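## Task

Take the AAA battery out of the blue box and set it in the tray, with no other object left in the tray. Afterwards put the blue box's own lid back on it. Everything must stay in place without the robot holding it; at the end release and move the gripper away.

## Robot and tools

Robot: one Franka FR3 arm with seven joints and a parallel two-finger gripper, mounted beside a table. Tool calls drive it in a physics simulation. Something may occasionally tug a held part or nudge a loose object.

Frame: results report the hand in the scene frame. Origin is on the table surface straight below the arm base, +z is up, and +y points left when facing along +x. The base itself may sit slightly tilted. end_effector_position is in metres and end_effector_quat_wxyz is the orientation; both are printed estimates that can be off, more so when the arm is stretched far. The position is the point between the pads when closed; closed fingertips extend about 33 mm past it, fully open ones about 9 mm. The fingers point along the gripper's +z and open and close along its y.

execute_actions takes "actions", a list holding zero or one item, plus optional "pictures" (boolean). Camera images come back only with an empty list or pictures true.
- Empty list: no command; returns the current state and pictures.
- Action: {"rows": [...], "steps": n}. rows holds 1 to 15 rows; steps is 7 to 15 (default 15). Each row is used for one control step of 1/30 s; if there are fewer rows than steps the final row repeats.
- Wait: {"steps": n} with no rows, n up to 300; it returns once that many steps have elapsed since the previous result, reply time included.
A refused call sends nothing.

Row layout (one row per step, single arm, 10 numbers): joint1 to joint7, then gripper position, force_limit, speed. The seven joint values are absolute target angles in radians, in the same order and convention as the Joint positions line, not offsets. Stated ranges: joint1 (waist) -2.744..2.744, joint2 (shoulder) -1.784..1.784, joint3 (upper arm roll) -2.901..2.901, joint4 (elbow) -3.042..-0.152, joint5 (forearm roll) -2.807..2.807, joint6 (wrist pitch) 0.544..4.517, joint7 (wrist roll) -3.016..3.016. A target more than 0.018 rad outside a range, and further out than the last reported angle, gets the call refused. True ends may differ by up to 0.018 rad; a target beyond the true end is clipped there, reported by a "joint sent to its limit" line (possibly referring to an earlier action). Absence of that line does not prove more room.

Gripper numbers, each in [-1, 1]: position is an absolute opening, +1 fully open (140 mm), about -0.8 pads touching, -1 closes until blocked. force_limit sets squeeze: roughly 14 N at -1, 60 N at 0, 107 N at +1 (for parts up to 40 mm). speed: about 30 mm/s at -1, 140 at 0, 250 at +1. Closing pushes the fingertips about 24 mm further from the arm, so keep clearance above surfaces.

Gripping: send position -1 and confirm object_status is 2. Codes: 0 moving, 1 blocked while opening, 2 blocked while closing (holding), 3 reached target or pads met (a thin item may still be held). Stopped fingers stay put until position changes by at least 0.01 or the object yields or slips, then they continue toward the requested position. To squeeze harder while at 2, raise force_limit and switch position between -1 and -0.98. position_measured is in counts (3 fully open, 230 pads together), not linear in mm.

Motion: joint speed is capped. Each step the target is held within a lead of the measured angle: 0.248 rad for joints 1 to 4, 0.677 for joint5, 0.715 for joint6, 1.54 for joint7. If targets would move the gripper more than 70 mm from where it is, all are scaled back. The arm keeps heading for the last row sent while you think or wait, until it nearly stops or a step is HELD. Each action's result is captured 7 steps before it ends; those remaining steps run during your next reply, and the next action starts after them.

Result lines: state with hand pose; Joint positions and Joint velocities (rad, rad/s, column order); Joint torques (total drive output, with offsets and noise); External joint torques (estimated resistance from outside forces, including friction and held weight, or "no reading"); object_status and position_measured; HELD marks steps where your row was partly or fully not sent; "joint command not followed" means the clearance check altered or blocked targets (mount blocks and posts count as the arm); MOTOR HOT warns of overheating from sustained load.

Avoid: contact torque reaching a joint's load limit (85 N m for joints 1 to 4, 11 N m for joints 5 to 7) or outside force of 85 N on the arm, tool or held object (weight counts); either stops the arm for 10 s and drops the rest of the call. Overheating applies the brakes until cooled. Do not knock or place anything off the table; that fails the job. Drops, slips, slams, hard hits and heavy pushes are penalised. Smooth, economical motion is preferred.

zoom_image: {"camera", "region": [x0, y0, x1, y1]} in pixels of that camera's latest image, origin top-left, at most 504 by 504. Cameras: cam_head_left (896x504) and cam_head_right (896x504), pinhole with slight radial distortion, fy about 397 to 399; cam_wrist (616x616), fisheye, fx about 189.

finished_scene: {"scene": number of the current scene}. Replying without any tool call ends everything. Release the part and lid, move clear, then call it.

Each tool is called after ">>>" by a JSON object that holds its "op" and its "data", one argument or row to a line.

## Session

>>> {"op": "execute_actions", "data": {
  "actions": []
}}

Scene clock: 0.00 s of 8400.00 s.
end_effector_position=(+0.1465, -0.2428, +0.3637) position_measured=3 object_status=3 end_effector_quat_wxyz=(+0.066, +0.188, +0.958, +0.209)
Joint positions: [-1.356 -0.569  0.032 -2.45   0.297  1.534  0.552]
Joint velocities: [-0.001 -0.     0.    -0.001 -0.002  0.001 -0.001]
Joint torques (N m, as the joint torque sensors report them, + toward a larger angle): no reading
External joint torques (N m, as the arm's controller estimates them; a push from outside toward a larger angle lowers the number): no reading

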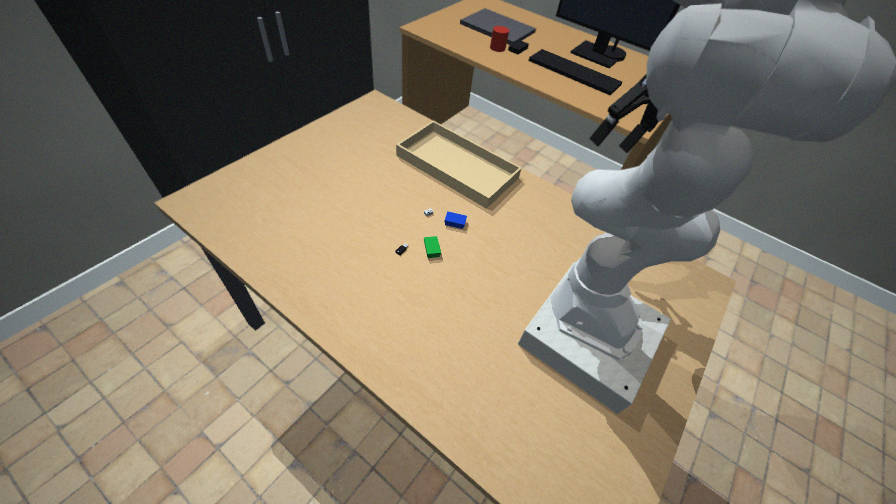

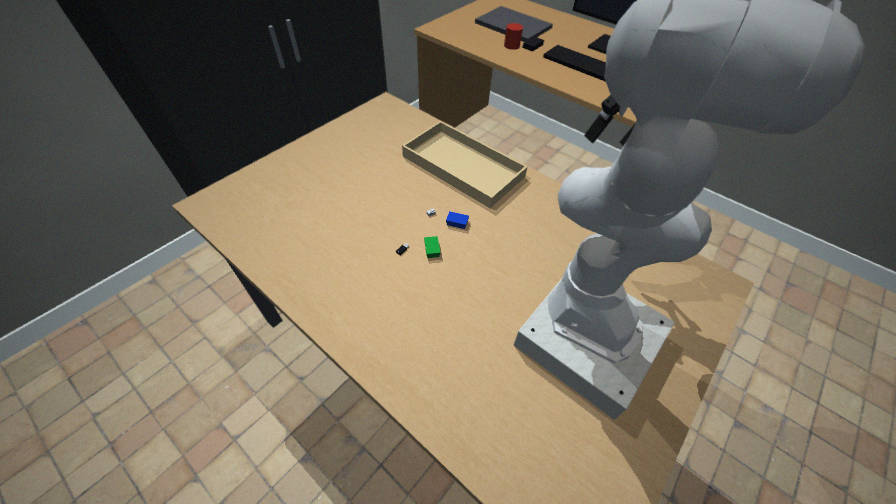

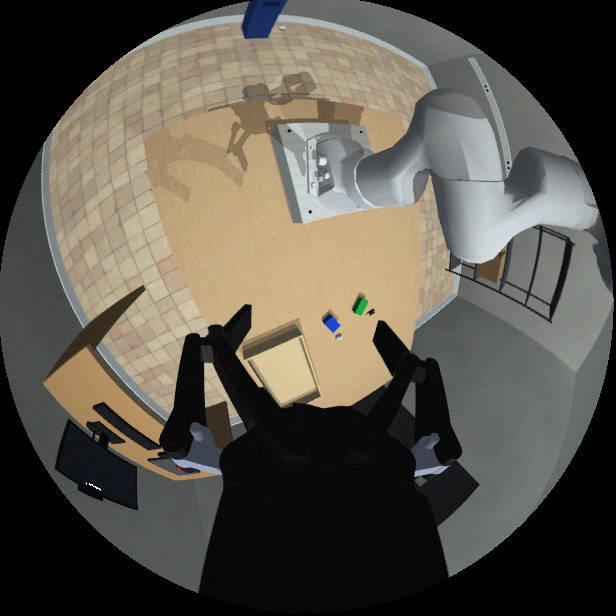

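>>> {"op": "zoom_image", "data": {
  "camera": "cam_head_left",
  "region": [385,195,485,270]
}}

Region (385, 195, 485, 270) of cam_head_left's 896x504 image, scaled by 5.040, with more detail than that image has; it fills the top 378 rows of this view, and the rest is white.

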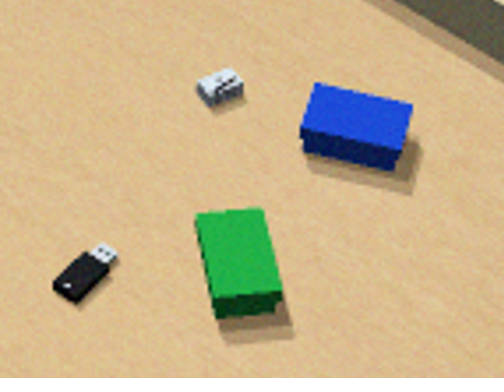

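>>> {"op": "execute_actions", "data": {
  "actions": [
    {"rows":[[-0.12,-0.15,0,-2.6,0,2.45,1.57,0.3,-0.3,0]],"steps":15}
  ]
}}

>>> {"op": "execute_actions", "data": {
  "actions": [
    {"steps":45}
  ],
  "pictures": true
}}

Scene clock: 1.07 s of 8400.00 s.
end_effector_position=(+0.1642, -0.2845, +0.2564) position_measured=54 object_status=0 end_effector_quat_wxyz=(-0.027, +0.238, +0.959, +0.149)
Joint positions: [-1.14  -0.362  0.007 -2.536  0.145  1.894  0.825]
Joint velocities: [ 0.955  1.017 -0.023 -0.255 -0.456  1.381  1.047]
Joint torques (N m, as the joint torque sensors report them, + toward a larger angle): [  1.2  -19.47  -0.16  19.5    0.06   1.69   0.38]
External joint torques (N m, as the arm's controller estimates them; a push from outside toward a larger angle lowers the number): [ 1.31  1.53 -0.61 -2.07 -0.8   0.77  0.36]
Steps of this call (steps 1 to 24: nothing new was sent; steps 25 to 32: the first 8 steps of this action). Readings (joint positions | what the end effector reports):
25: [-1.338 -0.561 0.026 -2.455 0.278 1.567 0.581] | position_measured=3 object_status=0
26: [-1.313 -0.540 0.021 -2.467 0.255 1.613 0.617] | position_measured=8 object_status=0
28: [-1.259 -0.485 0.016 -2.494 0.214 1.704 0.687] | position_measured=24 object_status=0
32: the state above

Scene clock: 2.57 s of 8400.00 s.
end_effector_position=(+0.4261, -0.0657, +0.1737) position_measured=91 object_status=3 end_effector_quat_wxyz=(+0.001, +0.071, +0.998, -0.000)
Joint positions: [-0.123 -0.152  0.001 -2.598  0.003  2.447  1.555]
Joint velocities: [ 0.    -0.001  0.    -0.    -0.     0.002  0.037]
Joint torques (N m, as the joint torque sensors report them, + toward a larger angle): [  1.93 -21.58  -1.98  18.15  -0.18   2.88   0.14]
External joint torques (N m, as the arm's controller estimates them; a push from outside toward a larger angle lowers the number): [ 1.98  1.47 -1.78 -2.43 -0.71  0.44  0.14]
Kept back: nothing.
Steps of this call (steps 1 to 7: the last 7 steps of your previous action; steps 8 to 45: the robot went on to your last target). Readings (joint positions | what the end effector reports):
1: [-1.105 -0.329 0.004 -2.545 0.129 1.942 0.862] | position_measured=62 object_status=0
2: [-1.067 -0.297 0.002 -2.554 0.114 1.990 0.900] | position_measured=69 object_status=0
4: [-0.982 -0.243 -0.001 -2.570 0.086 2.079 0.978] | position_measured=84 object_status=0
8: [-0.792 -0.181 -0.003 -2.589 0.047 2.219 1.118] | position_measured=91 object_status=0
45: the state above

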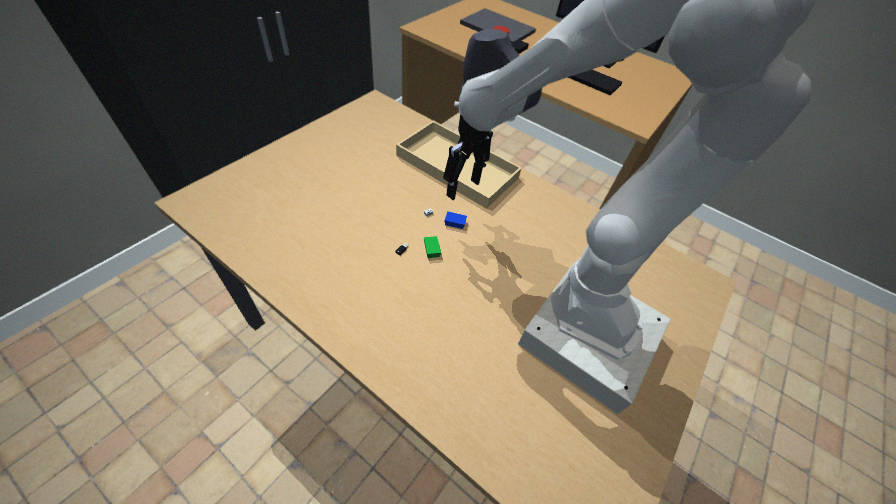

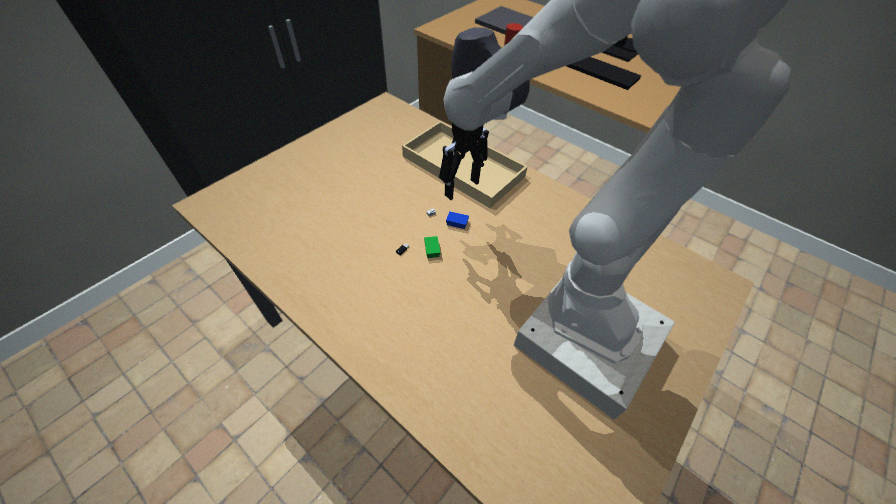

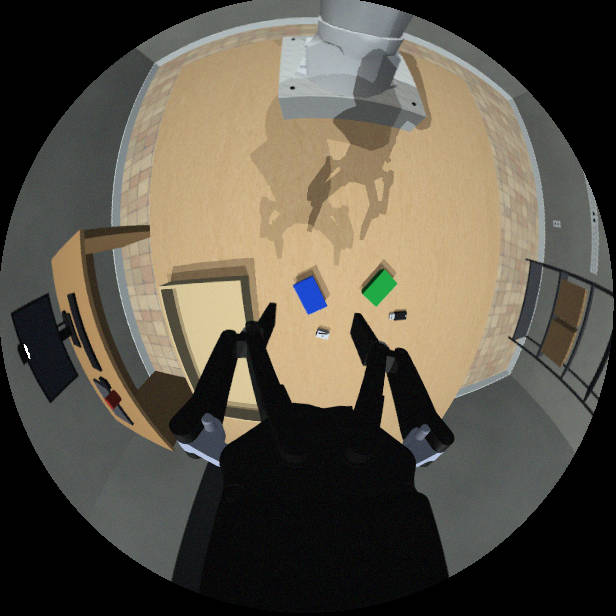

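>>> {"op": "execute_actions", "data": {
  "actions": [
    {"rows":[[-0.12,0.065,0,-2.64,0,2.705,1.05,0.3,-0.3,0]],"steps":15}
  ]
}}

>>> {"op": "execute_actions", "data": {
  "actions": [
    {"steps":25}
  ],
  "pictures": true
}}

>>> {"op": "zoom_image", "data": {
  "camera": "cam_wrist",
  "region": [240,240,390,390]
}}

Scene clock: 3.53 s of 8400.00 s.
end_effector_position=(+0.4005, -0.0620, +0.0819) position_measured=91 object_status=3 end_effector_quat_wxyz=(-0.032, -0.067, +0.997, +0.007)
Joint positions: [-0.123  0.065  0.001 -2.643  0.003  2.641  1.28 ]
Joint velocities: [ 0.     0.083 -0.    -0.002  0.     0.345 -0.75 ]
Joint torques (N m, as the joint torque sensors report them, + toward a larger angle): [  1.7  -30.14  -1.06  18.94  -0.26   3.55  -0.35]
External joint torques (N m, as the arm's controller estimates them; a push from outside toward a larger angle lowers the number): [ 1.7   1.53 -1.12 -1.16 -0.62  0.68 -0.37]
Steps of this call (steps 1 to 15: the robot went on to your last target; steps 16 to 21: nothing new was sent; steps 22 to 29: the first 8 steps of this action). Readings (joint positions | what the end effector reports):
22: [-0.123 -0.131 0.001 -2.597 0.003 2.480 1.532] | position_measured=91 object_status=3
23: [-0.123 -0.085 0.001 -2.600 0.003 2.518 1.489] | position_measured=91 object_status=3
25: [-0.123 0.003 0.001 -2.622 0.003 2.577 1.405] | position_measured=91 object_status=3
29: the state above

Scene clock: 4.37 s of 8400.00 s.
end_effector_position=(+0.4207, -0.0652, +0.0866) position_measured=91 object_status=3 end_effector_quat_wxyz=(-0.002, -0.172, +0.985, +0.000)
Joint positions: [-0.123  0.066  0.001 -2.642  0.003  2.702  1.068]
Joint velocities: [ 0.001  0.001  0.001 -0.    -0.     0.002 -0.049]
Joint torques (N m, as the joint torque sensors report them, + toward a larger angle): [  2.58 -26.57  -0.94  16.65  -0.34   2.78  -0.26]
External joint torques (N m, as the arm's controller estimates them; a push from outside toward a larger angle lowers the number): [ 2.61  0.04 -0.98 -0.01 -0.68  0.35 -0.26]
Kept back: nothing.
Steps of this call (steps 1 to 7: the last 7 steps of your previous action; steps 8 to 25: the robot went on to your last target). Readings (joint positions | what the end effector reports):
1: [-0.123 0.066 0.001 -2.643 0.003 2.651 1.256] | position_measured=91 object_status=3
2: [-0.123 0.066 0.001 -2.643 0.003 2.661 1.235] | position_measured=91 object_status=3
4: [-0.123 0.066 0.001 -2.642 0.003 2.675 1.200] | position_measured=91 object_status=3
8: [-0.123 0.066 0.001 -2.642 0.003 2.690 1.148] | position_measured=91 object_status=3
25: the state above

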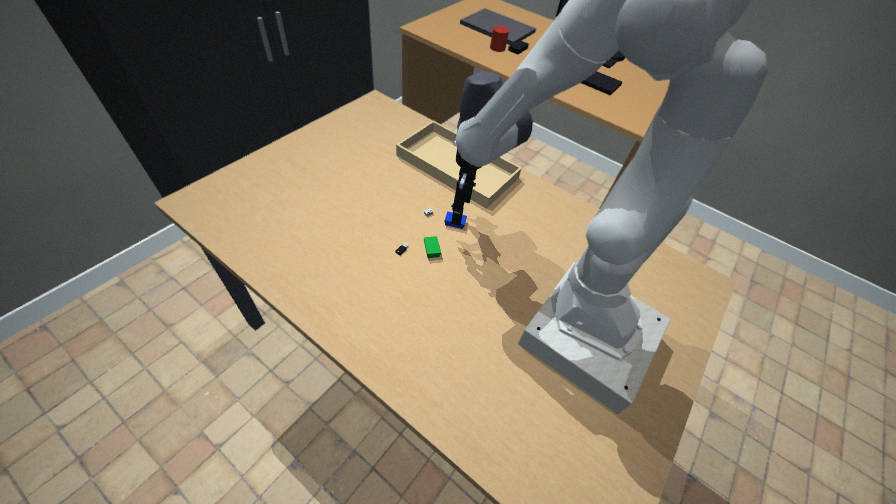

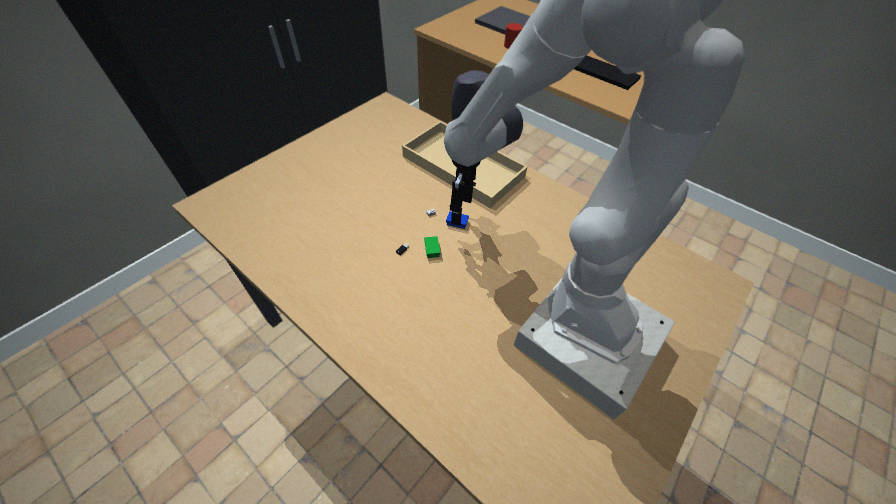

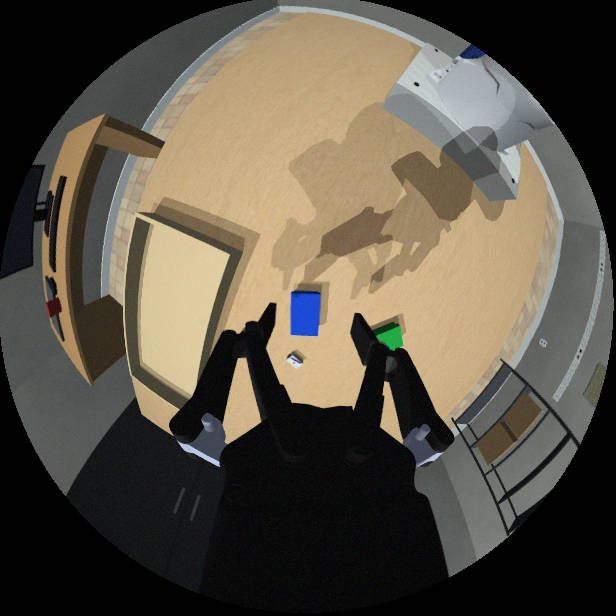

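Region (240, 240, 390, 390) of cam_wrist's 616x616 image, scaled by 3.360, with more detail than that image has.

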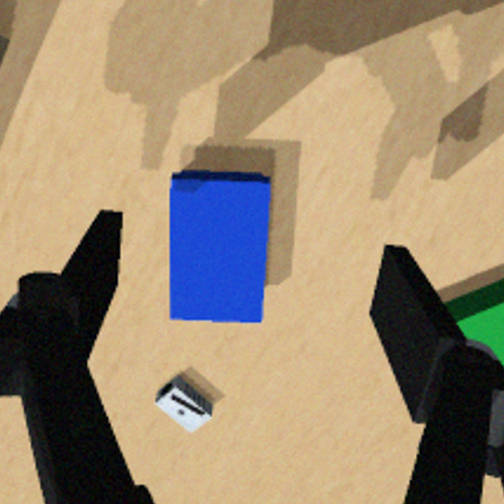

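>>> {"op": "execute_actions", "data": {
  "actions": [
    {"rows":[[-0.142,0.14,0,-2.645,0,2.787,1.05,-0.15,-0.3,0]],"steps":15}
  ]
}}

>>> {"op": "execute_actions", "data": {
  "actions": [
    {"steps":15}
  ],
  "pictures": true
}}

>>> {"op": "zoom_image", "data": {
  "camera": "cam_wrist",
  "region": [240,240,390,390]
}}

Scene clock: 5.50 s of 8400.00 s.
end_effector_position=(+0.4130, -0.0716, +0.0600) position_measured=142 object_status=0 end_effector_quat_wxyz=(-0.008, -0.171, +0.985, +0.002)
Joint positions: [-0.139  0.139  0.    -2.646  0.003  2.766  1.054]
Joint velocities: [-0.004  0.012  0.     0.002  0.001  0.108 -0.   ]
Joint torques (N m, as the joint torque sensors report them, + toward a larger angle): [ -0.57 -27.61  -0.12  15.04  -0.32   2.93  -0.14]
External joint torques (N m, as the arm's controller estimates them; a push from outside toward a larger angle lowers the number): [-0.66  1.19 -0.4  -1.02 -0.58  0.46 -0.14]
Steps of this call (steps 1 to 26: the robot went on to your last target; steps 27 to 34: the first 8 steps of this action). Readings (joint positions | what the end effector reports):
27: [-0.125 0.075 0.002 -2.640 0.003 2.715 1.054] | position_measured=91 object_status=0
28: [-0.129 0.093 0.002 -2.639 0.003 2.729 1.054] | position_measured=96 object_status=0
30: [-0.136 0.123 0.001 -2.643 0.003 2.747 1.054] | position_measured=112 object_status=0
34: the state above

Scene clock: 6.00 s of 8400.00 s.
end_effector_position=(+0.4185, -0.0726, +0.0614) position_measured=148 object_status=3 end_effector_quat_wxyz=(+0.000, -0.171, +0.985, -0.001)
Joint positions: [-0.139  0.139  0.    -2.646  0.003  2.784  1.053]
Joint velocities: [-0.001 -0.     0.    -0.001 -0.     0.006 -0.002]
Joint torques (N m, as the joint torque sensors report them, + toward a larger angle): [ -0.67 -26.7   -0.85  14.53  -0.4    2.88  -0.12]
External joint torques (N m, as the arm's controller estimates them; a push from outside toward a larger angle lowers the number): [-0.58  1.11 -0.9  -0.86 -0.68  0.44 -0.12]
Kept back: nothing.
Steps of this call (steps 1 to 7: the last 7 steps of your previous action; steps 8 to 15: the robot went on to your last target). Readings (joint positions | what the end effector reports):
1: [-0.139 0.139 0.000 -2.646 0.003 2.769 1.054] | position_measured=147 object_status=0
2: [-0.139 0.139 0.000 -2.646 0.003 2.772 1.054] | position_measured=148 object_status=0
4: [-0.139 0.139 0.000 -2.646 0.003 2.776 1.054] | position_measured=148 object_status=0
8: [-0.139 0.139 0.000 -2.646 0.003 2.781 1.053] | position_measured=148 object_status=3
15: the state above

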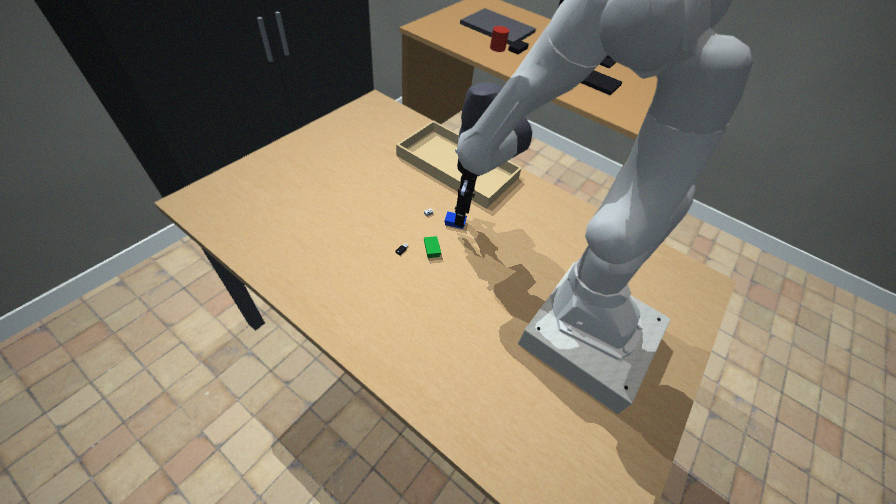

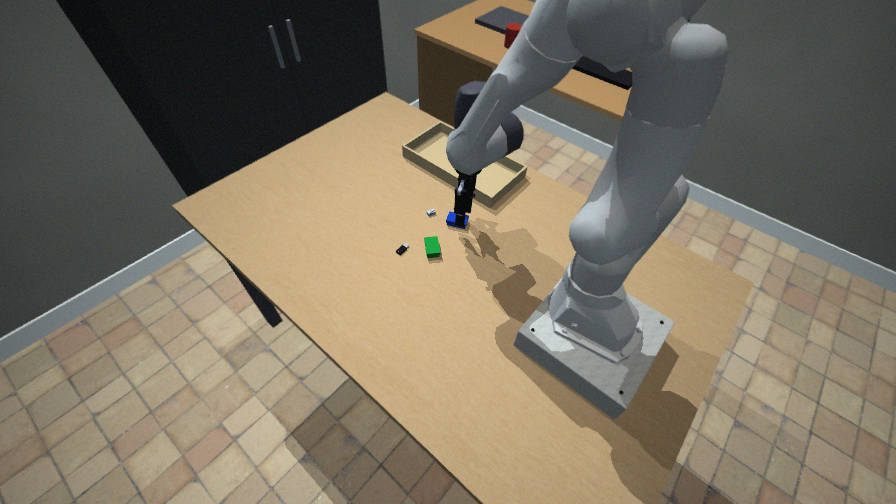

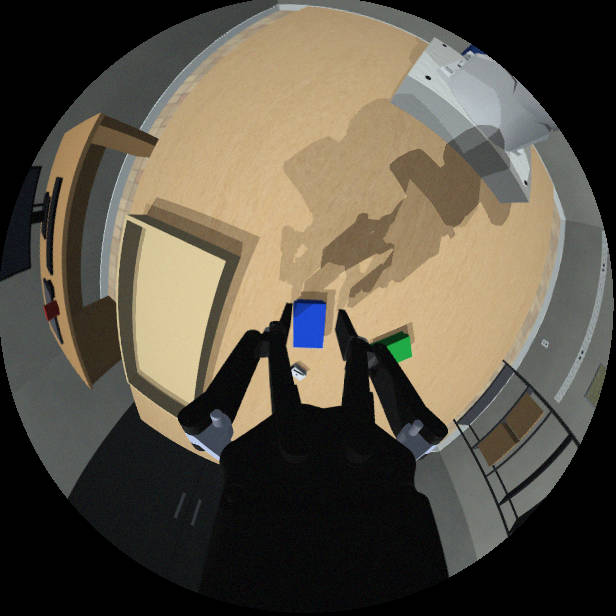

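Region (240, 240, 390, 390) of cam_wrist's 616x616 image, scaled by 3.360, with more detail than that image has.

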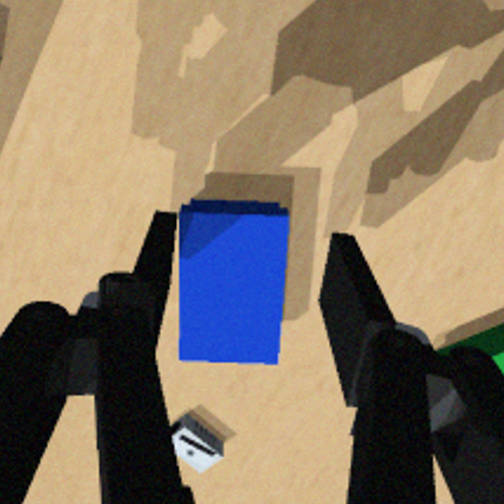

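>>> {"op": "execute_actions", "data": {
  "actions": [
    {"rows":[[-0.150,0.145,0,-2.64,0,2.786,1.062,-0.15,-0.3,0]],"steps":15}
  ]
}}

>>> {"op": "execute_actions", "data": {
  "actions": [
    {"rows":[[-0.150,0.175,0,-2.638,0,2.814,1.062,-0.15,-0.3,0]],"steps":15}
  ]
}}

>>> {"op": "execute_actions", "data": {
  "actions": [
    {"rows":[[-0.150,0.193,0,-2.636,0,2.832,1.062,-0.15,-0.3,0]],"steps":15}
  ]
}}

>>> {"op": "execute_actions", "data": {
  "actions": [
    {"steps":15}
  ],
  "pictures": true
}}

>>> {"op": "zoom_image", "data": {
  "camera": "cam_wrist",
  "region": [240,240,390,390]
}}

Scene clock: 6.60 s of 8400.00 s.
end_effector_position=(+0.4189, -0.0759, +0.0607) position_measured=148 object_status=3 end_effector_quat_wxyz=(+0.000, -0.165, +0.986, -0.001)
Joint positions: [-0.147  0.143  0.001 -2.642  0.003  2.784  1.056]
Joint velocities: [-0.002  0.003 -0.     0.002  0.    -0.001  0.008]
Joint torques (N m, as the joint torque sensors report them, + toward a larger angle): [ -1.66 -26.71  -0.35  15.56  -0.29   2.8    0.11]
External joint torques (N m, as the arm's controller estimates them; a push from outside toward a larger angle lowers the number): [-1.64  1.13 -0.48  0.29 -0.56  0.38  0.11]
Steps of this call (steps 1 to 10: the robot went on to your last target; steps 11 to 18: the first 8 steps of this action). Readings (joint positions | what the end effector reports):
11: [-0.140 0.140 0.001 -2.645 0.003 2.784 1.054] | position_measured=148 object_status=3
12: [-0.143 0.141 0.001 -2.644 0.003 2.784 1.054] | position_measured=148 object_status=3
14: [-0.146 0.142 0.001 -2.643 0.003 2.784 1.055] | position_measured=148 object_status=3
18: the state above

Scene clock: 7.10 s of 8400.00 s.
end_effector_position=(+0.4170, -0.0757, +0.0507) position_measured=148 object_status=3 end_effector_quat_wxyz=(-0.003, -0.164, +0.986, +0.000)
Joint positions: [-0.147  0.173  0.001 -2.639  0.003  2.805  1.058]
Joint velocities: [-0.     0.007 -0.    -0.001  0.     0.036  0.001]
Joint torques (N m, as the joint torque sensors report them, + toward a larger angle): [ -0.55 -27.58  -0.72  14.65  -0.38   2.88   0.1 ]
External joint torques (N m, as the arm's controller estimates them; a push from outside toward a larger angle lowers the number): [-0.52  1.1  -0.86 -0.39 -0.64  0.44  0.1 ]
Steps of this call (steps 1 to 7: the last 7 steps of your previous action; steps 8 to 15: the first 8 steps of this action). Readings (joint positions | what the end effector reports):
8: [-0.147 0.147 0.001 -2.640 0.003 2.789 1.058] | position_measured=148 object_status=3
9: [-0.147 0.155 0.001 -2.639 0.003 2.793 1.058] | position_measured=148 object_status=3
11: [-0.147 0.167 0.001 -2.639 0.003 2.799 1.058] | position_measured=148 object_status=3
15: the state above

Scene clock: 7.60 s of 8400.00 s.
end_effector_position=(+0.4179, -0.0759, +0.0452) position_measured=148 object_status=3 end_effector_quat_wxyz=(-0.001, -0.164, +0.986, -0.000)
Joint positions: [-0.147  0.191  0.001 -2.637  0.003  2.825  1.059]
Joint velocities: [-0.001  0.003  0.001 -0.001  0.     0.026 -0.   ]
Joint torques (N m, as the joint torque sensors report them, + toward a larger angle): [ -1.56 -28.59  -1.09  13.67  -0.34   2.95   0.02]
External joint torques (N m, as the arm's controller estimates them; a push from outside toward a larger angle lowers the number): [-1.54  0.29 -1.26 -1.02 -0.58  0.51  0.02]
Steps of this call (steps 1 to 7: the last 7 steps of your previous action; steps 8 to 15: the first 8 steps of this action). Readings (joint positions | what the end effector reports):
8: [-0.147 0.176 0.001 -2.638 0.003 2.813 1.059] | position_measured=148 object_status=3
9: [-0.147 0.180 0.001 -2.637 0.003 2.816 1.059] | position_measured=148 object_status=3
11: [-0.147 0.188 0.001 -2.637 0.003 2.820 1.059] | position_measured=148 object_status=3
15: the state above

Scene clock: 8.10 s of 8400.00 s.
end_effector_position=(+0.4192, -0.0762, +0.0455) position_measured=148 object_status=3 end_effector_quat_wxyz=(+0.001, -0.164, +0.986, -0.001)
Joint positions: [-0.147  0.191  0.001 -2.637  0.003  2.829  1.059]
Joint velocities: [-0.     0.    -0.001  0.001 -0.002  0.    -0.001]
Joint torques (N m, as the joint torque sensors report them, + toward a larger angle): [ -0.82 -28.    -1.06  14.16  -0.33   2.85   0.06]
External joint torques (N m, as the arm's controller estimates them; a push from outside toward a larger angle lowers the number): [-0.72  0.66 -1.14 -0.42 -0.58  0.41  0.06]
Kept back: nothing.
Steps of this call (steps 1 to 7: the last 7 steps of your previous action; steps 8 to 15: the robot went on to your last target). Readings (joint positions | what the end effector reports):
1: [-0.147 0.191 0.001 -2.637 0.003 2.826 1.059] | position_measured=148 object_status=3
2: [-0.147 0.191 0.001 -2.637 0.003 2.827 1.059] | position_measured=148 object_status=3
4: [-0.147 0.191 0.001 -2.637 0.003 2.827 1.059] | position_measured=148 object_status=3
8: [-0.147 0.191 0.001 -2.637 0.003 2.829 1.059] | position_measured=148 object_status=3
15: the state above
The arm was judged still, so your last target was given up. Only a new action makes it travel on or press farther. Fingers that are still opening or closing keep moving.

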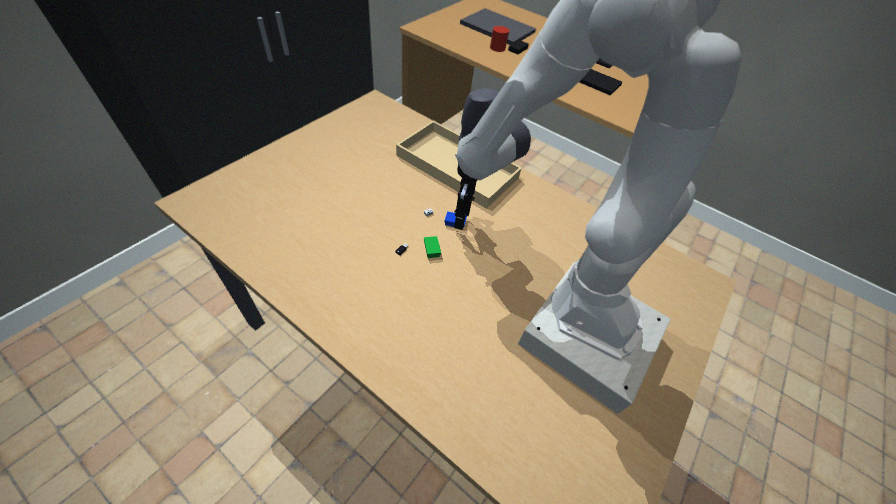

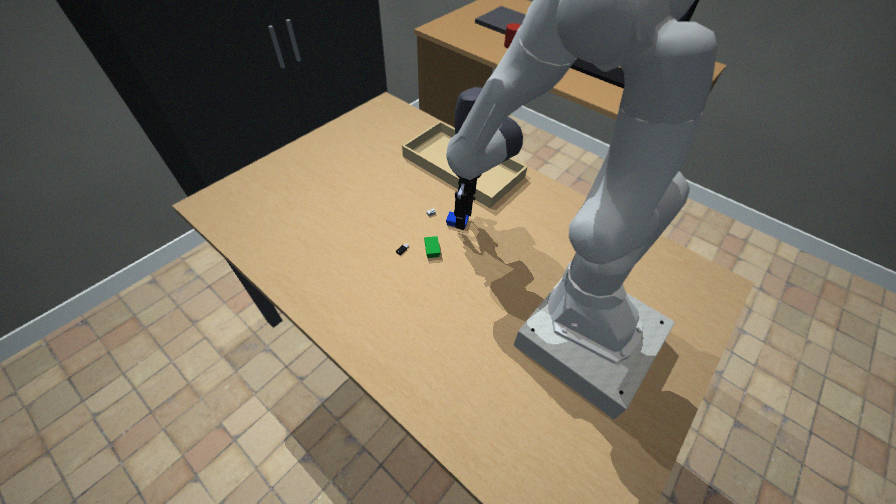

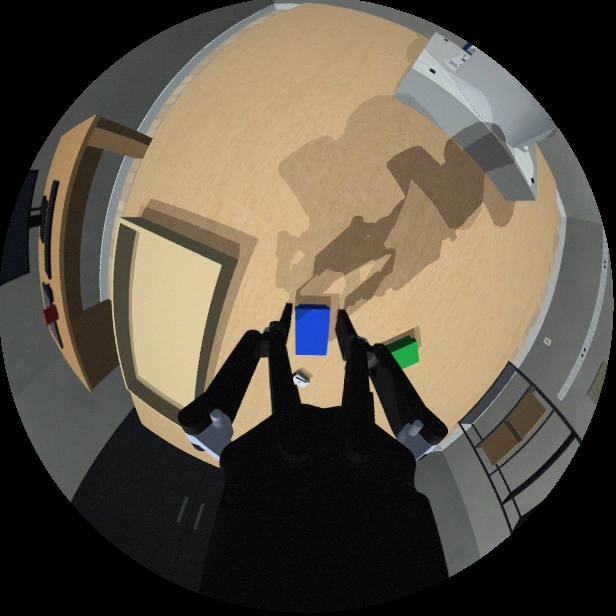

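Region (240, 240, 390, 390) of cam_wrist's 616x616 image, scaled by 3.360, with more detail than that image has.

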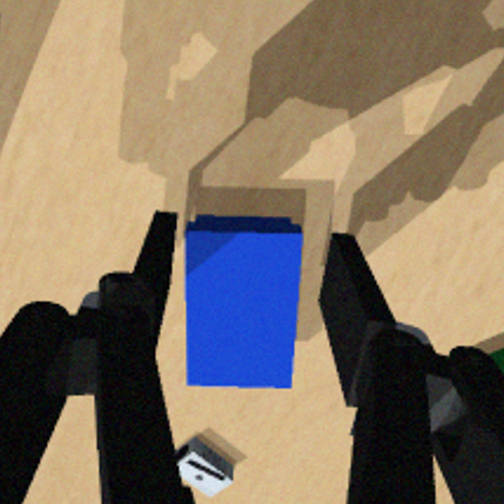

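>>> {"op": "execute_actions", "data": {
  "actions": [
    {"rows":[[-0.150,0.193,0,-2.636,0,2.832,1.062,-1,-0.3,-0.5]],"steps":15}
  ]
}}

>>> {"op": "execute_actions", "data": {
  "actions": [
    {"steps":12}
  ]
}}

>>> {"op": "execute_actions", "data": {
  "actions": [
    {"rows":[[-0.150,0.17,0,-2.638,0,2.812,1.062,-1,-0.3,-0.5],[-0.150,0.17,0,-2.638,0,2.812,1.062,-1,-0.3,-0.5],[-0.150,0.17,0,-2.638,0,2.812,1.062,-1,-0.3,-0.5],[-0.150,0.17,0,-2.638,0,2.812,1.062,-1,-0.3,-0.5],[-0.150,0.13,0,-2.642,0,2.775,1.062,-1,-0.3,-0.5],[-0.150,0.13,0,-2.642,0,2.775,1.062,-1,-0.3,-0.5],[-0.150,0.13,0,-2.642,0,2.775,1.062,-1,-0.3,-0.5],[-0.150,0.07,0,-2.645,0,2.718,1.062,-1,-0.3,-0.5]],"steps":15}
  ]
}}

>>> {"op": "execute_actions", "data": {
  "actions": [
    {"steps":10}
  ],
  "pictures": true
}}

>>> {"op": "zoom_image", "data": {
  "camera": "cam_head_right",
  "region": [420,190,500,250]
}}

Scene clock: 9.17 s of 8400.00 s.
end_effector_position=(+0.4198, -0.0763, +0.0459) position_measured=175 object_status=0 end_effector_quat_wxyz=(+0.002, -0.164, +0.986, -0.001)
Joint positions: [-0.147  0.191  0.001 -2.637  0.003  2.83   1.059]
Joint velocities: [-0.001  0.001 -0.001  0.    -0.001  0.001  0.002]
Joint torques (N m, as the joint torque sensors report them, + toward a larger angle): [ -0.71 -28.09  -0.35  13.93  -0.33   2.86   0.14]
External joint torques (N m, as the arm's controller estimates them; a push from outside toward a larger angle lowers the number): [-0.58  0.55 -0.41 -0.62 -0.58  0.42  0.14]
Steps of this call (steps 1 to 24: nothing new was sent; steps 25 to 32: the first 8 steps of this action). Readings (joint positions | what the end effector reports):
25: [-0.147 0.191 0.001 -2.637 0.003 2.830 1.059] | position_measured=148 object_status=0
26: [-0.147 0.191 0.001 -2.637 0.003 2.830 1.059] | position_measured=152 object_status=0
28: [-0.147 0.191 0.001 -2.637 0.003 2.830 1.059] | position_measured=161 object_status=0
32: the state above

Scene clock: 9.57 s of 8400.00 s.
end_effector_position=(+0.4198, -0.0763, +0.0459) position_measured=175 object_status=2 end_effector_quat_wxyz=(+0.002, -0.164, +0.986, -0.001)
Joint positions: [-0.147  0.191  0.001 -2.637  0.003  2.83   1.059]
Joint velocities: [-0.001 -0.001  0.001  0.001 -0.001 -0.    -0.001]
Joint torques (N m, as the joint torque sensors report them, + toward a larger angle): [ -0.12 -27.04  -1.11  13.88  -0.28   2.79   0.13]
External joint torques (N m, as the arm's controller estimates them; a push from outside toward a larger angle lowers the number): [-0.02  1.73 -1.2  -0.76 -0.53  0.34  0.13]
Kept back: nothing.
Steps of this call (steps 1 to 7: the last 7 steps of your previous action; steps 8 to 12: the robot went on to your last target). Readings (joint positions | what the end effector reports):
1: [-0.147 0.191 0.001 -2.637 0.003 2.830 1.059] | position_measured=175 object_status=0
2: [-0.147 0.191 0.001 -2.637 0.003 2.830 1.059] | position_measured=175 object_status=0
4: [-0.147 0.191 0.001 -2.637 0.003 2.830 1.059] | position_measured=175 object_status=0
8: [-0.147 0.191 0.001 -2.637 0.003 2.830 1.059] | position_measured=175 object_status=2
12: the state above

Scene clock: 9.83 s of 8400.00 s.
end_effector_position=(+0.4234, -0.0769, +0.0654) position_measured=175 object_status=2 end_effector_quat_wxyz=(+0.007, -0.164, +0.986, -0.003)
Joint positions: [-0.148  0.133  0.001 -2.643  0.003  2.789  1.059]
Joint velocities: [-0.002 -0.602 -0.    -0.109  0.    -0.466 -0.001]
Joint torques (N m, as the joint torque sensors report them, + toward a larger angle): [ -0.46 -36.59  -0.09  17.91  -0.23   3.34   0.06]
External joint torques (N m, as the arm's controller estimates them; a push from outside toward a larger angle lowers the number): [-0.52 -1.23 -0.3  -2.6  -0.42 -0.38  0.06]
Steps of this call (steps 1 to 8: the first 8 steps of this action). Readings (joint positions | what the end effector reports):
1: [-0.147 0.189 0.001 -2.637 0.003 2.828 1.059] | position_measured=175 object_status=2
2: [-0.147 0.184 0.001 -2.638 0.003 2.825 1.059] | position_measured=175 object_status=2
4: [-0.147 0.176 0.001 -2.638 0.003 2.822 1.059] | position_measured=175 object_status=2
8: the state above

Scene clock: 10.17 s of 8400.00 s.
end_effector_position=(+0.4251, -0.0771, +0.0863) position_measured=175 object_status=2 end_effector_quat_wxyz=(+0.008, -0.164, +0.986, -0.004)
Joint positions: [-0.148  0.071  0.001 -2.643  0.003  2.731  1.059]
Joint velocities: [-0.    -0.001 -0.    -0.001  0.    -0.063 -0.001]
Joint torques (N m, as the joint torque sensors report them, + toward a larger angle): [ -1.38 -27.25  -0.79  15.07  -0.31   2.02   0.08]
External joint torques (N m, as the arm's controller estimates them; a push from outside toward a larger angle lowers the number): [-1.34 -0.35 -0.82 -1.68 -0.64 -0.5   0.08]
Kept back: nothing.
Steps of this call (steps 1 to 7: the last 7 steps of your previous action; steps 8 to 10: the robot went on to your last target). Readings (joint positions | what the end effector reports):
1: [-0.148 0.113 0.001 -2.645 0.003 2.776 1.059] | position_measured=175 object_status=2
2: [-0.148 0.096 0.001 -2.644 0.003 2.767 1.059] | position_measured=175 object_status=2
4: [-0.148 0.078 0.001 -2.643 0.003 2.753 1.059] | position_measured=175 object_status=2
8: [-0.148 0.071 0.001 -2.643 0.003 2.736 1.059] | position_measured=175 object_status=2
10: the state above

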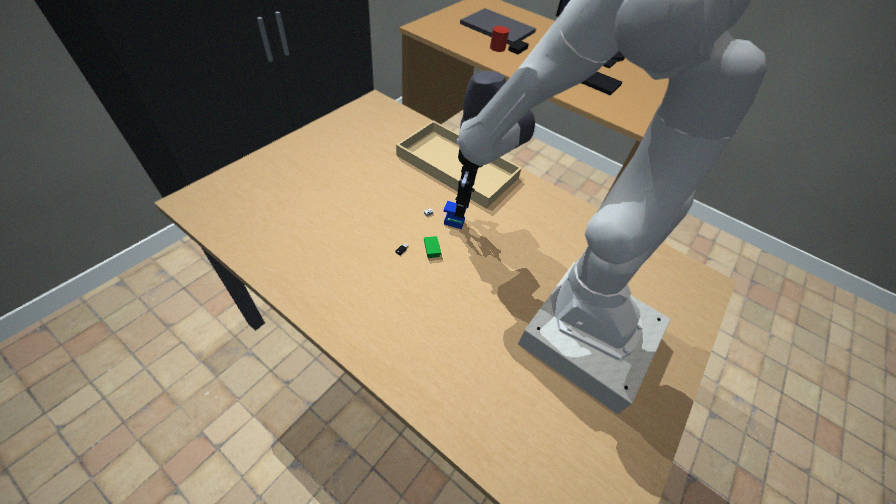

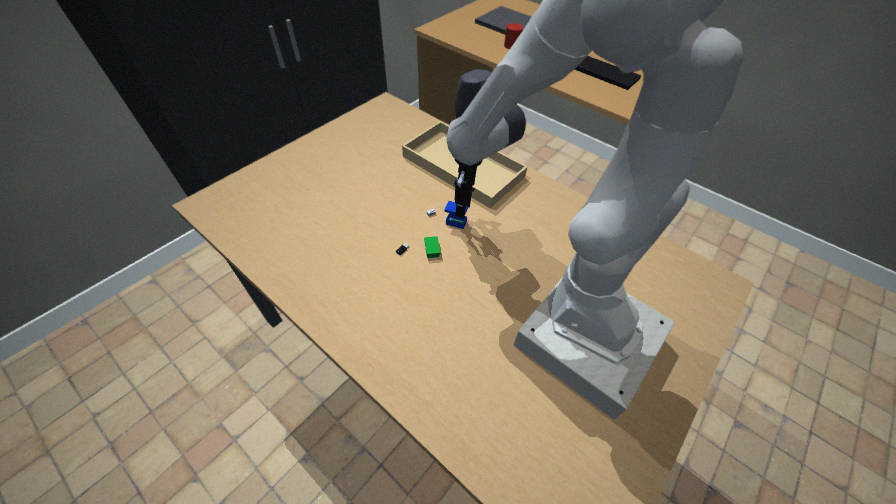

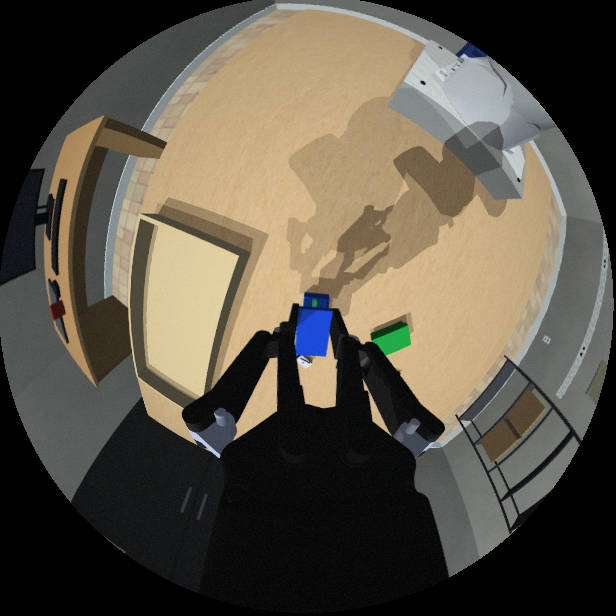

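Region (420, 190, 500, 250) of cam_head_right's 896x504 image, scaled by 6.300, with more detail than that image has; it fills the top 378 rows of this view, and the rest is white.

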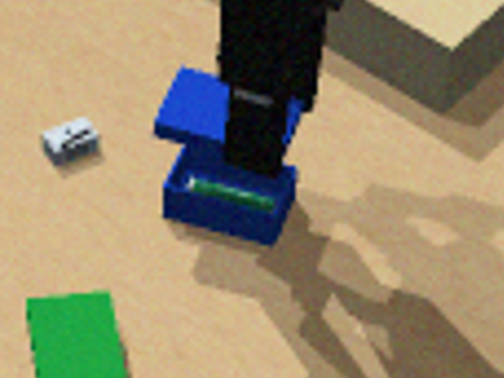

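Lid off. Place inward.

>>> {"op": "execute_actions", "data": {
  "actions": [
    {"rows":[[-0.150,-0.03,0,-2.77,0,2.74,1.062,-1,-0.3,-0.5],[-0.150,-0.03,0,-2.77,0,2.74,1.062,-1,-0.3,-0.5],[-0.150,-0.03,0,-2.77,0,2.74,1.062,-1,-0.3,-0.5],[-0.150,-0.03,0,-2.77,0,2.74,1.062,-1,-0.3,-0.5],[-0.150,-0.135,0,-2.90,0,2.765,1.062,-1,-0.3,-0.5]],"steps":15}
  ]
}}

>>> {"op": "execute_actions", "data": {
  "actions": [
    {"rows":[[-0.150,-0.135,0,-2.90,0,2.765,1.062,-1,-0.3,-0.5],[-0.150,-0.135,0,-2.90,0,2.765,1.062,-1,-0.3,-0.5],[-0.150,-0.135,0,-2.90,0,2.765,1.062,-1,-0.3,-0.5],[-0.150,-0.05,0,-2.895,0,2.845,1.062,-1,-0.3,-0.5],[-0.150,-0.05,0,-2.895,0,2.845,1.062,-1,-0.3,-0.5],[-0.150,-0.05,0,-2.895,0,2.845,1.062,-1,-0.3,-0.5],[-0.150,-0.05,0,-2.895,0,2.845,1.062,-1,-0.3,-0.5],[-0.150,0.03,0,-2.888,0,2.92,1.062,-1,-0.3,-0.5]],"steps":15}
  ]
}}

>>> {"op": "execute_actions", "data": {
  "actions": [
    {"steps":20}
  ]
}}

>>> {"op": "execute_actions", "data": {
  "actions": [
    {"rows":[[-0.150,0.065,0,-2.885,0,2.952,1.062,-1,-0.3,-0.5]],"steps":15}
  ]
}}

>>> {"op": "execute_actions", "data": {
  "actions": [
    {"steps":15}
  ]
}}

Scene clock: 11.20 s of 8400.00 s.
end_effector_position=(+0.3462, -0.0632, +0.0875) position_measured=175 object_status=2 end_effector_quat_wxyz=(-0.005, -0.164, +0.987, +0.001)
Joint positions: [-0.148 -0.109  0.    -2.867  0.002  2.746  1.059]
Joint velocities: [ 0.    -0.348 -0.    -0.462 -0.     0.071  0.002]
Joint torques (N m, as the joint torque sensors report them, + toward a larger angle): [ -0.5  -18.48  -0.96  18.02  -0.19   3.53   0.12]
External joint torques (N m, as the arm's controller estimates them; a push from outside toward a larger angle lowers the number): [-0.23 -1.11 -0.58 -2.19 -0.65  0.52  0.13]
Steps of this call (steps 1 to 23: the robot went on to your last target; steps 24 to 31: the first 8 steps of this action). Readings (joint positions | what the end effector reports):
24: [-0.148 0.053 0.000 -2.666 0.003 2.726 1.059] | position_measured=175 object_status=2
25: [-0.148 0.024 0.000 -2.702 0.003 2.728 1.059] | position_measured=175 object_status=2
27: [-0.148 -0.008 0.000 -2.742 0.003 2.729 1.059] | position_measured=175 object_status=2
31: the state above

Scene clock: 11.70 s of 8400.00 s.
end_effector_position=(+0.3341, -0.0611, +0.0658) position_measured=175 object_status=2 end_effector_quat_wxyz=(-0.009, -0.164, +0.986, +0.002)
Joint positions: [-0.148 -0.049  0.    -2.893  0.002  2.822  1.059]
Joint velocities: [-0.     0.822 -0.002  0.144  0.001  0.631  0.001]
Joint torques (N m, as the joint torque sensors report them, + toward a larger angle): [ -0.48 -12.23   0.24   9.52  -0.25   1.68   0.03]
External joint torques (N m, as the arm's controller estimates them; a push from outside toward a larger angle lowers the number): [-0.08  1.08  0.72  0.17 -0.62  0.64  0.04]
Steps of this call (steps 1 to 7: the last 7 steps of your previous action; steps 8 to 15: the first 8 steps of this action). Readings (joint positions | what the end effector reports):
8: [-0.148 -0.133 0.000 -2.897 0.002 2.759 1.059] | position_measured=175 object_status=2
9: [-0.148 -0.133 0.000 -2.898 0.002 2.759 1.059] | position_measured=175 object_status=2
11: [-0.148 -0.122 0.000 -2.895 0.002 2.773 1.059] | position_measured=175 object_status=2
15: the state above

Scene clock: 12.37 s of 8400.00 s.
end_effector_position=(+0.3386, -0.0620, +0.0479) position_measured=175 object_status=2 end_effector_quat_wxyz=(-0.001, -0.164, +0.987, -0.001)
Joint positions: [-0.148  0.028  0.    -2.89   0.002  2.916  1.059]
Joint velocities: [ 0.001  0.001  0.     0.    -0.     0.011 -0.   ]
Joint torques (N m, as the joint torque sensors report them, + toward a larger angle): [ -0.45 -20.67  -0.56  13.01  -0.25   2.95   0.07]
External joint torques (N m, as the arm's controller estimates them; a push from outside toward a larger angle lowers the number): [-0.37  0.88 -0.51  0.16 -0.43  0.52  0.07]
Kept back: nothing.
Steps of this call (steps 1 to 7: the last 7 steps of your previous action; steps 8 to 20: the robot went on to your last target). Readings (joint positions | what the end effector reports):
1: [-0.148 -0.023 0.000 -2.890 0.002 2.840 1.059] | position_measured=175 object_status=2
2: [-0.148 -0.003 0.000 -2.890 0.002 2.853 1.059] | position_measured=175 object_status=2
4: [-0.148 0.019 0.000 -2.890 0.002 2.873 1.059] | position_measured=175 object_status=2
8: [-0.148 0.028 0.000 -2.890 0.002 2.897 1.059] | position_measured=175 object_status=2
20: the state above

Scene clock: 12.63 s of 8400.00 s.
end_effector_position=(+0.3365, -0.0617, +0.0391) position_measured=175 object_status=2 end_effector_quat_wxyz=(-0.003, -0.164, +0.986, +0.000)
Joint positions: [-0.148  0.063  0.    -2.887  0.002  2.942  1.059]
Joint velocities: [-0.001  0.011  0.001 -0.001  0.     0.044  0.   ]
Joint torques (N m, as the joint torque sensors report them, + toward a larger angle): [ -0.56 -20.6   -0.25  12.59  -0.3    2.92   0.08]
External joint torques (N m, as the arm's controller estimates them; a push from outside toward a larger angle lowers the number): [-0.51  1.72 -0.26  0.24 -0.45  0.49  0.08]
Steps of this call (steps 1 to 8: the first 8 steps of this action). Readings (joint positions | what the end effector reports):
1: [-0.148 0.033 0.000 -2.888 0.002 2.921 1.059] | position_measured=175 object_status=2
2: [-0.148 0.043 0.000 -2.887 0.002 2.927 1.059] | position_measured=175 object_status=2
4: [-0.148 0.056 0.000 -2.887 0.002 2.934 1.059] | position_measured=175 object_status=2
8: the state above

Scene clock: 13.13 s of 8400.00 s.
end_effector_position=(+0.3386, -0.0620, +0.0395) position_measured=175 object_status=2 end_effector_quat_wxyz=(+0.000, -0.164, +0.987, -0.001)
Joint positions: [-0.148  0.063  0.    -2.887  0.002  2.949  1.059]
Joint velocities: [ 0.     0.    -0.     0.001 -0.001  0.    -0.001]
Joint torques (N m, as the joint torque sensors report them, + toward a larger angle): [ -0.16 -21.33  -0.9   12.07  -0.25   2.93   0.09]
External joint torques (N m, as the arm's controller estimates them; a push from outside toward a larger angle lowers the number): [-0.13  0.87 -0.93 -0.26 -0.41  0.49  0.09]
Kept back: nothing.
Steps of this call (steps 1 to 7: the last 7 steps of your previous action; steps 8 to 15: the robot went on to your last target). Readings (joint positions | what the end effector reports):
1: [-0.148 0.063 0.000 -2.887 0.002 2.943 1.059] | position_measured=175 object_status=2
2: [-0.148 0.063 0.000 -2.887 0.002 2.944 1.059] | position_measured=175 object_status=2
4: [-0.148 0.063 0.000 -2.887 0.002 2.946 1.059] | position_measured=175 object_status=2
8: [-0.148 0.063 0.000 -2.887 0.002 2.948 1.059] | position_measured=175 object_status=2
15: the state above
The arm was judged still, so your last target was given up. Only a new action makes it travel on or press farther. Fingers that are still opening or closing keep moving.


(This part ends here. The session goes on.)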